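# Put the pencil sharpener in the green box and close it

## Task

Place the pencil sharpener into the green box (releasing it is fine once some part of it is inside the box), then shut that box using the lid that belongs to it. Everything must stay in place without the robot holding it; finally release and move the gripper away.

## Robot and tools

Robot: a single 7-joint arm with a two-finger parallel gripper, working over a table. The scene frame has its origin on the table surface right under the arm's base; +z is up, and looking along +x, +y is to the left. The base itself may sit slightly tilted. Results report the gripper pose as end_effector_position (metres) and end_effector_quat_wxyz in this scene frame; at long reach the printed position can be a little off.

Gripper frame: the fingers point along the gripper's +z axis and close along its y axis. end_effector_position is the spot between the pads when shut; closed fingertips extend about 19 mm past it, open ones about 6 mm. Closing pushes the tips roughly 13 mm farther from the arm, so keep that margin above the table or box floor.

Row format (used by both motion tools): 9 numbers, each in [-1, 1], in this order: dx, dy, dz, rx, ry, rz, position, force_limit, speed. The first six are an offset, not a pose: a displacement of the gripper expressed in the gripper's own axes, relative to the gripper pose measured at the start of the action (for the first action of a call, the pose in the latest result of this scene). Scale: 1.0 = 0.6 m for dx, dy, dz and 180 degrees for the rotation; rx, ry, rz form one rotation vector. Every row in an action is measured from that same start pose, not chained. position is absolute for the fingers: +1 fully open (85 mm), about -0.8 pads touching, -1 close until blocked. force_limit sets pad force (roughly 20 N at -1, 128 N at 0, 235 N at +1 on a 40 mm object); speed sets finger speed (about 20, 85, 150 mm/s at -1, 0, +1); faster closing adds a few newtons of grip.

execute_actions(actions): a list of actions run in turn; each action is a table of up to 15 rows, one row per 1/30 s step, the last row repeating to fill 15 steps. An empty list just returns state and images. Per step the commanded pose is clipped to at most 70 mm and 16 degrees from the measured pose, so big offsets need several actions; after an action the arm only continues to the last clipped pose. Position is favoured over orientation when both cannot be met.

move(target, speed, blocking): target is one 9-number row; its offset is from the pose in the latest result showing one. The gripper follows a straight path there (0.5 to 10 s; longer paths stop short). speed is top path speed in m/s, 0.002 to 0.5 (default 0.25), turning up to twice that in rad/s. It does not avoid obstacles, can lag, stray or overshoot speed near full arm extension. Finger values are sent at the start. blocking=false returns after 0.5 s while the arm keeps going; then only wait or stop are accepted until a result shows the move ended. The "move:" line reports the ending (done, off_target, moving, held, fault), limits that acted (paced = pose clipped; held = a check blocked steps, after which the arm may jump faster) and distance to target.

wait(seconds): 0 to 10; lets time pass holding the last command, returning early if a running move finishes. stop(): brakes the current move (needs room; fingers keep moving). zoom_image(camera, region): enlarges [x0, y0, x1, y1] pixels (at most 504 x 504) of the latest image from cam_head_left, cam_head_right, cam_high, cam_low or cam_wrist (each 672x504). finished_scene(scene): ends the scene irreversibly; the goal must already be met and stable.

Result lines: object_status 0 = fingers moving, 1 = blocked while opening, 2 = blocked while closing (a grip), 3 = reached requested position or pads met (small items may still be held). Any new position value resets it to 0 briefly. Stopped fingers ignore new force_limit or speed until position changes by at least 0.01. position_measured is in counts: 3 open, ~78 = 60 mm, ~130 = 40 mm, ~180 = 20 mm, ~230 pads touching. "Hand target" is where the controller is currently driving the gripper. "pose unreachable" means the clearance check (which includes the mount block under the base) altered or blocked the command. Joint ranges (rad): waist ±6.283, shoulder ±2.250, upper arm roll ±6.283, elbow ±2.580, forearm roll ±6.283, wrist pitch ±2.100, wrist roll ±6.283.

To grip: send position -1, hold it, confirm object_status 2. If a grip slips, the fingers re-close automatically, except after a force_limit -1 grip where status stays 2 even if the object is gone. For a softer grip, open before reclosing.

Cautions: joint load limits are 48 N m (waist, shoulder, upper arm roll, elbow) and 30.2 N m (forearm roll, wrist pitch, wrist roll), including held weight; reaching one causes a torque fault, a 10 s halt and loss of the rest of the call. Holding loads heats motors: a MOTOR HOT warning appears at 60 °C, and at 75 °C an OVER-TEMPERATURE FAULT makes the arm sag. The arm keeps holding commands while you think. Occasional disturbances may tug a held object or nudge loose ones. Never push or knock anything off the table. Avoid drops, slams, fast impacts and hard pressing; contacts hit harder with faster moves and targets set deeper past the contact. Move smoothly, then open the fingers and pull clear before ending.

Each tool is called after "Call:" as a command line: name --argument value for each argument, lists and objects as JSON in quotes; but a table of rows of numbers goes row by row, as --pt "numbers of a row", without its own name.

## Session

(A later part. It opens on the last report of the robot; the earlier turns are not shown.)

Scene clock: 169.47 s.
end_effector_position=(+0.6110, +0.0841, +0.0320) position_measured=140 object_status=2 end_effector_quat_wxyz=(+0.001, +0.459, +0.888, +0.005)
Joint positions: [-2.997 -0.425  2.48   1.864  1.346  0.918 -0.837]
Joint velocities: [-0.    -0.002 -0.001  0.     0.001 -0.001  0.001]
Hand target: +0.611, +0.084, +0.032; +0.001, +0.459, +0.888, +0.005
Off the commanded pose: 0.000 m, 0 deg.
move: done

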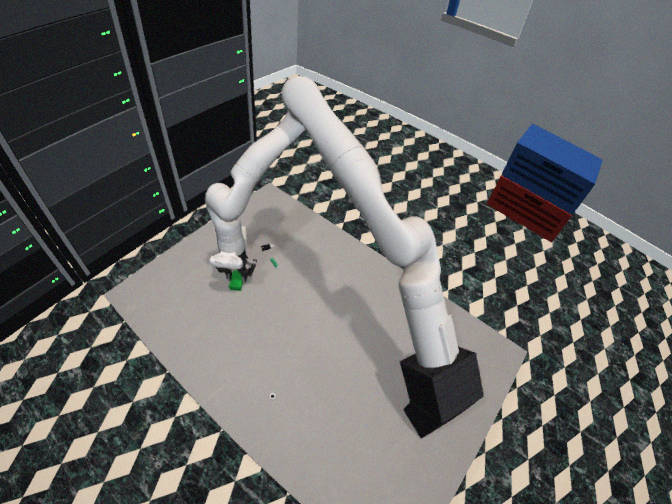

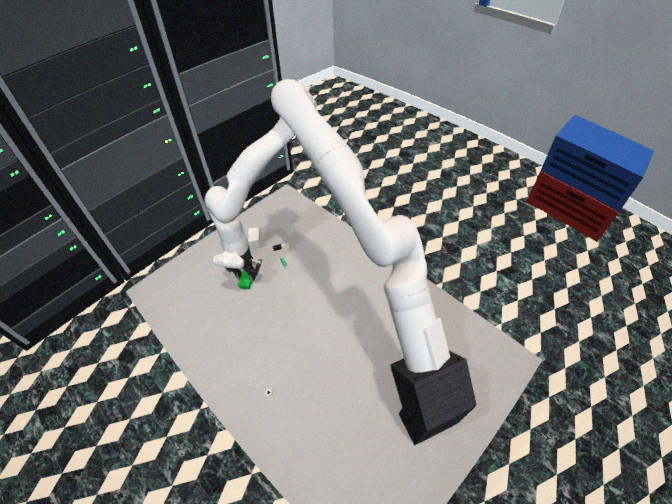

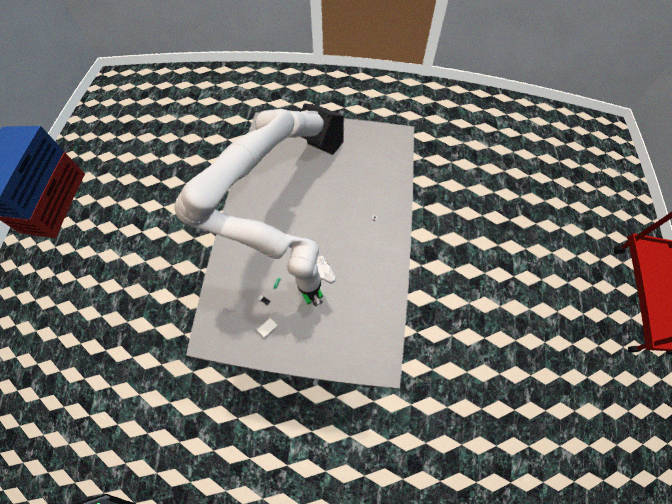

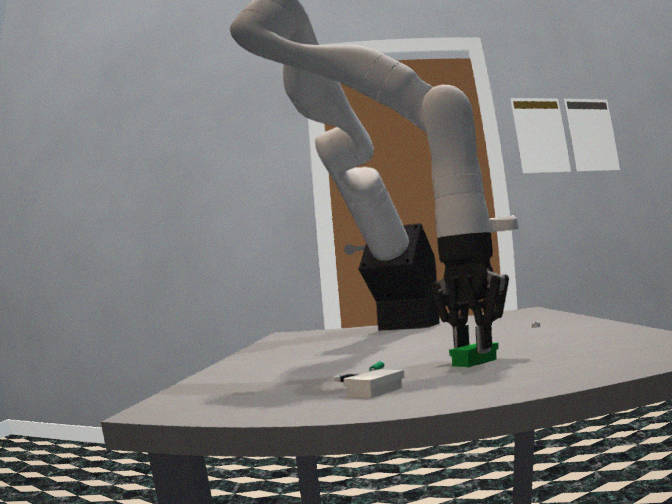

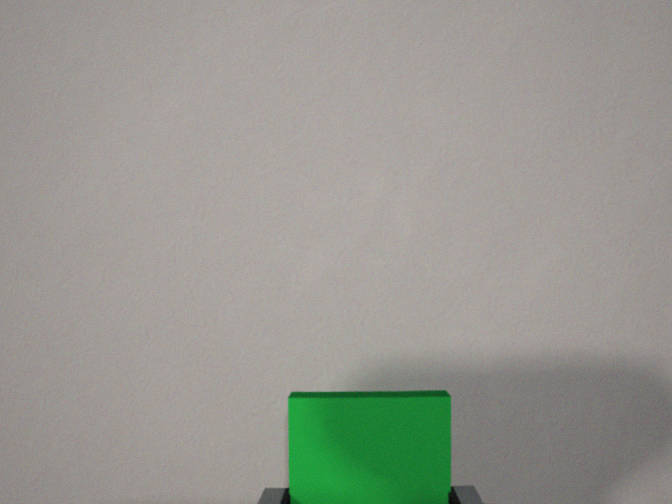

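Call:
move --target '[0,0,0.002,0,0,0,-1,-0.6,-0.5]' --speed 0.01

Call:
move --target '[0,0,0,0,0,0,1,-0.6,-0.5]'

Call:
move --target '[0,0,-0.2,0,0,0,1,0,0]' --speed 0.12

Call:
zoom_image --camera "cam_low" --region '[400, 280, 540, 385]'

Scene clock: 175.07 s.
end_effector_position=(+0.6110, +0.0841, +0.0308) position_measured=140 object_status=2 end_effector_quat_wxyz=(+0.001, +0.459, +0.888, +0.005)
Joint positions: [-2.997 -0.427  2.481  1.863  1.349  0.917 -0.838]
Joint velocities: [-0.     0.001  0.     0.001 -0.001 -0.002 -0.001]
Hand target: +0.611, +0.084, +0.031; +0.001, +0.459, +0.888, +0.005
Off the commanded pose: 0.000 m, 0 deg.
move: done

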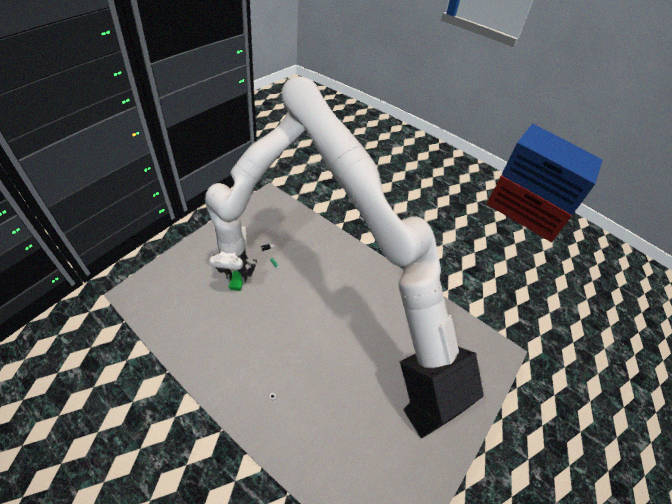

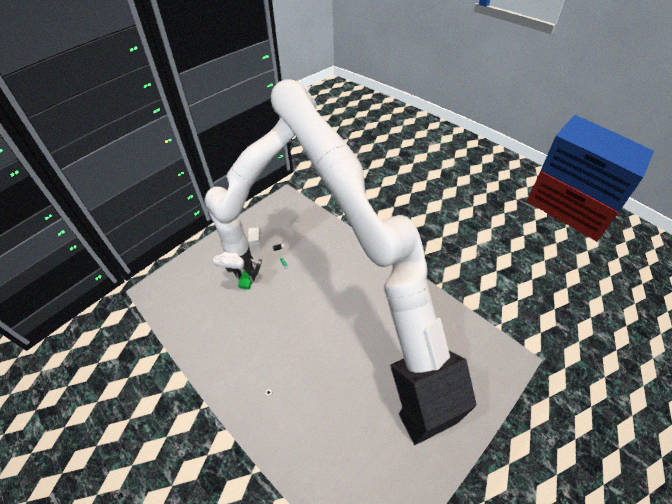

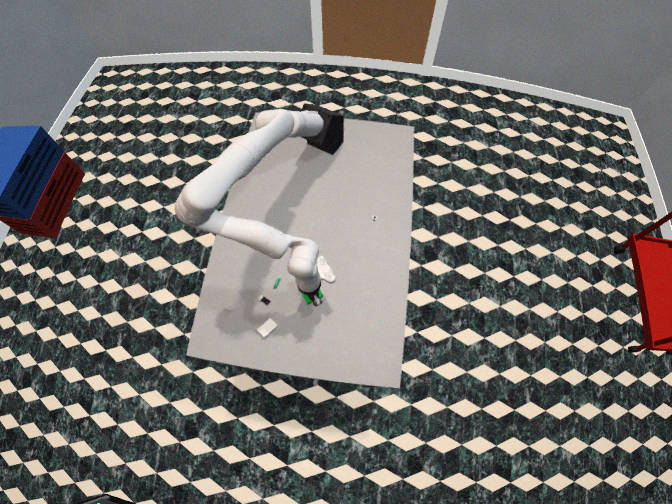

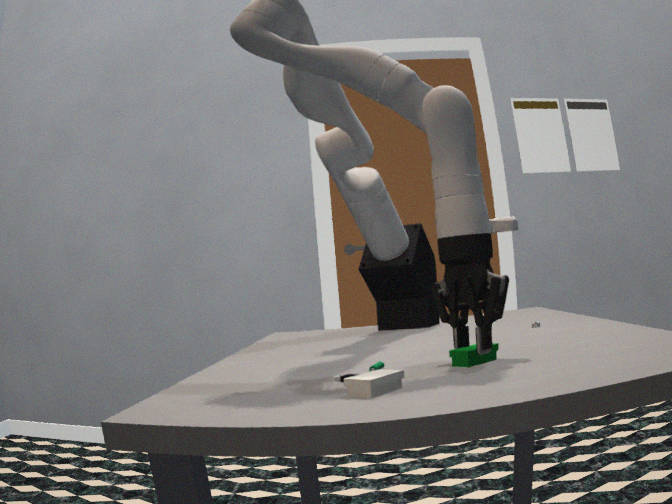

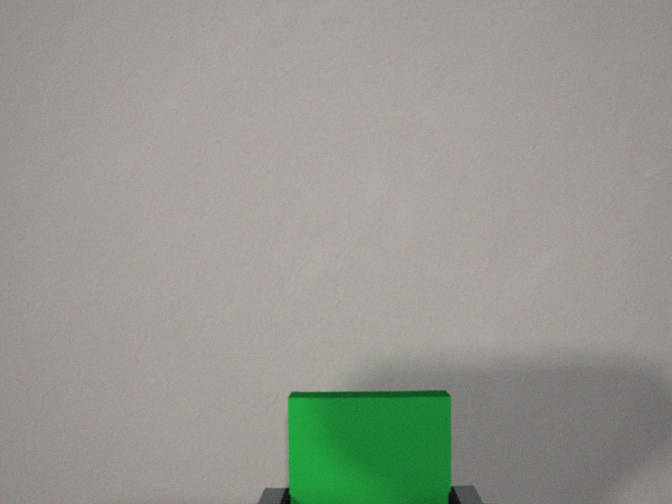

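Scene clock: 176.40 s.
end_effector_position=(+0.6110, +0.0841, +0.0308) position_measured=3 object_status=0 end_effector_quat_wxyz=(+0.001, +0.459, +0.888, +0.005)
Joint positions: [-2.997 -0.427  2.481  1.863  1.349  0.917 -0.838]
Joint velocities: [-0.     0.001 -0.001 -0.    -0.    -0.     0.001]
Hand target: +0.611, +0.084, +0.031; +0.001, +0.459, +0.888, +0.005
Off the commanded pose: 0.000 m, 0 deg.
move: done

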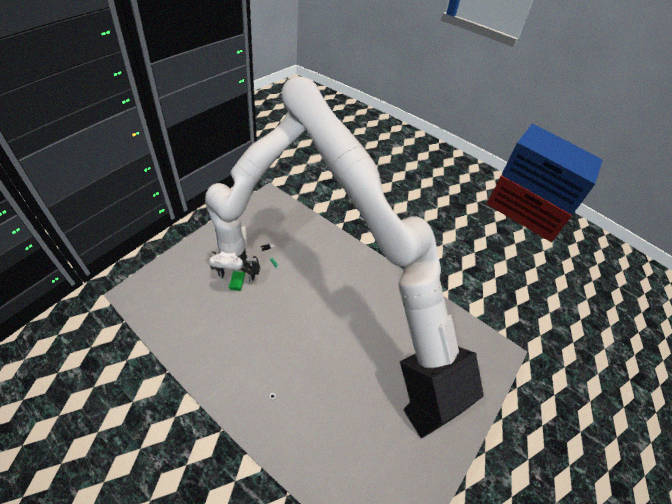

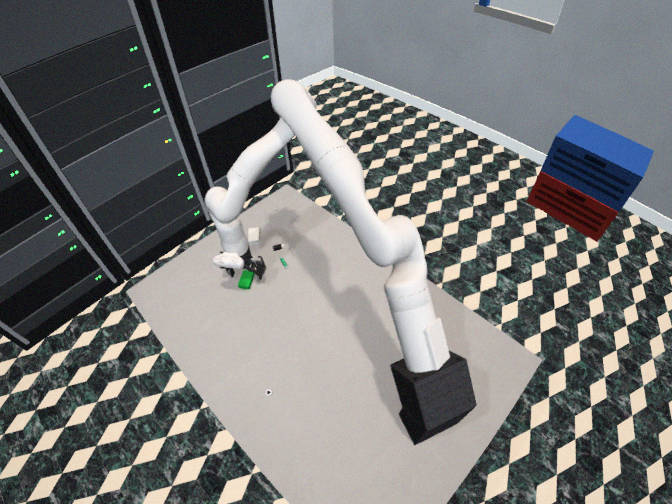

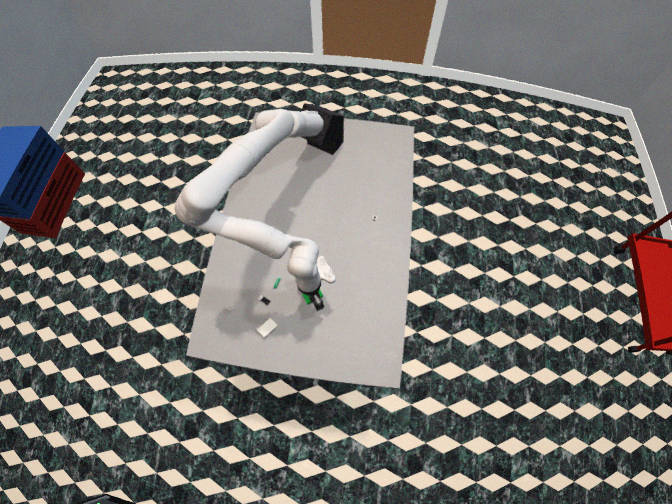

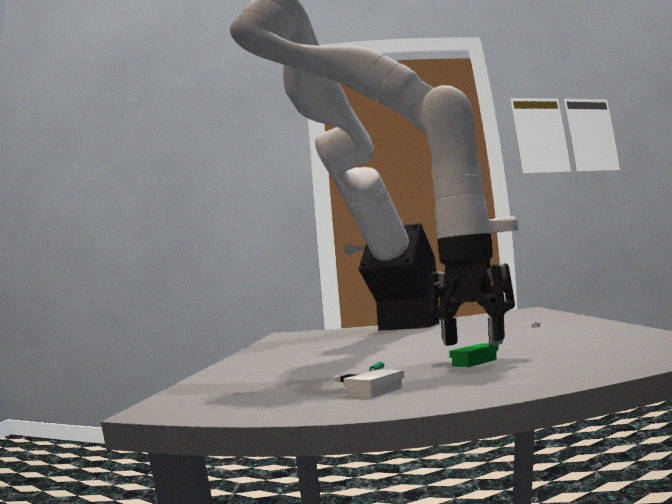

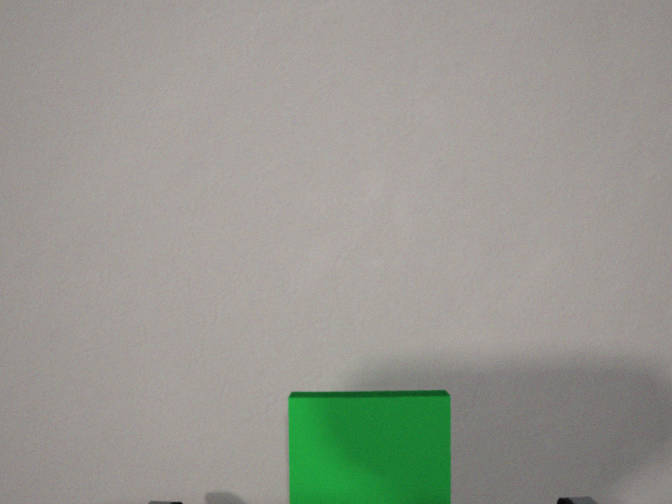

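Scene clock: 177.77 s.
end_effector_position=(+0.6098, +0.0834, +0.1506) position_measured=3 object_status=3 end_effector_quat_wxyz=(+0.000, +0.459, +0.888, +0.005)
Joint positions: [-3.032 -0.196  2.38   1.86   1.07   1.054 -0.682]
Joint velocities: [ 0.001  0.006 -0.001 -0.    -0.001 -0.002  0.002]
Hand target: +0.610, +0.083, +0.151; +0.001, +0.460, +0.888, +0.005
Off the commanded pose: 0.001 m, 0 deg.
move: done

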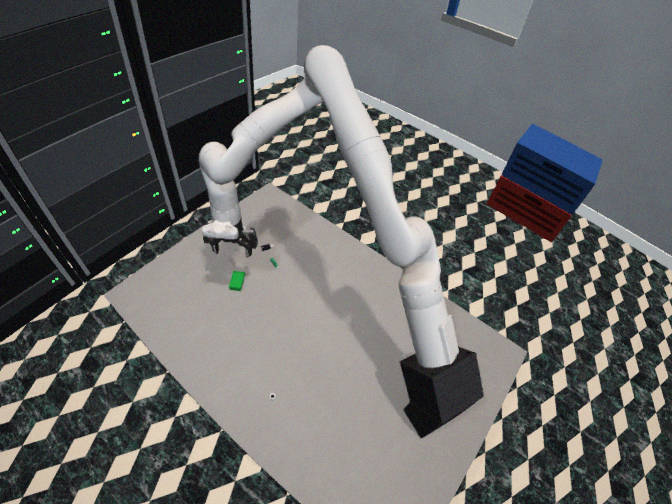

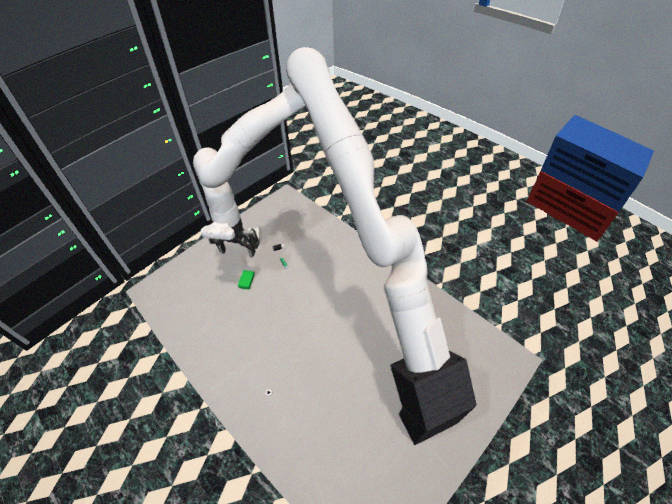

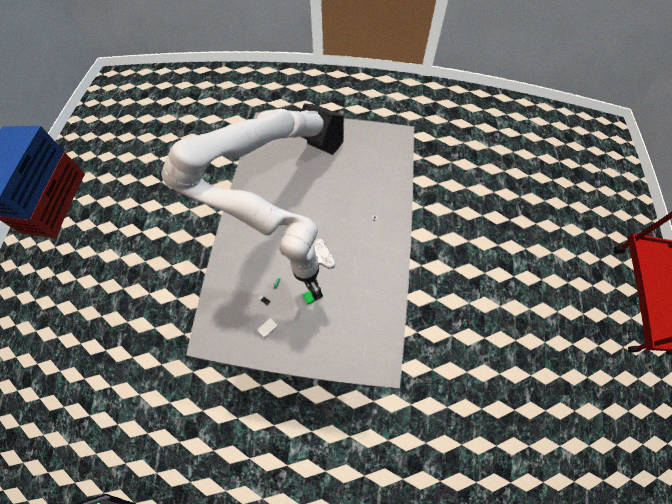

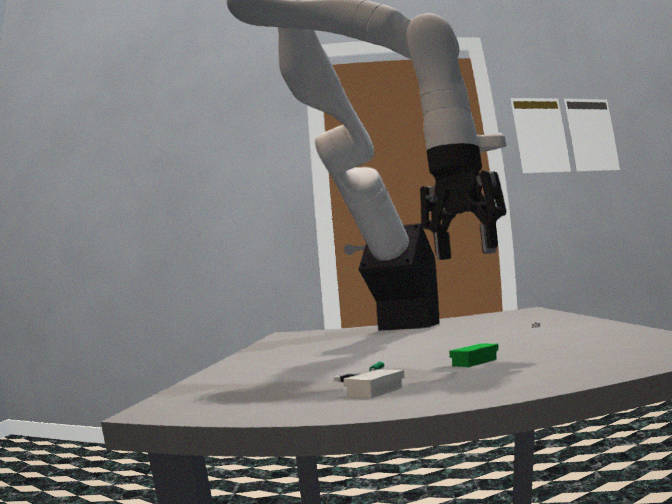

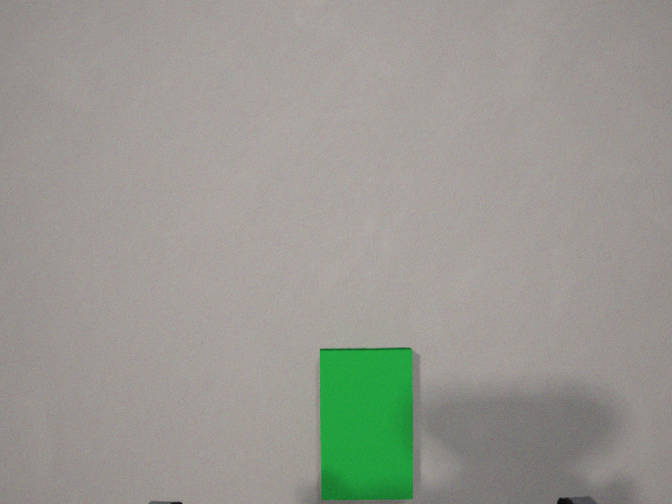

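Region (400, 280, 540, 385) of cam_low's 672x504 image, scaled by 3.600, with more detail than that image has; it fills the top 378 rows of this view, and the rest is white.

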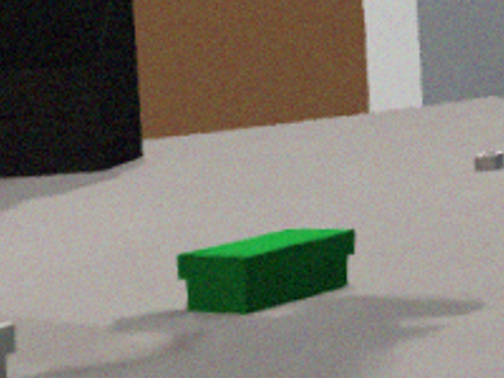

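Seated.

Call:
finished_scene --scene 1

The scene is finished: the task was done.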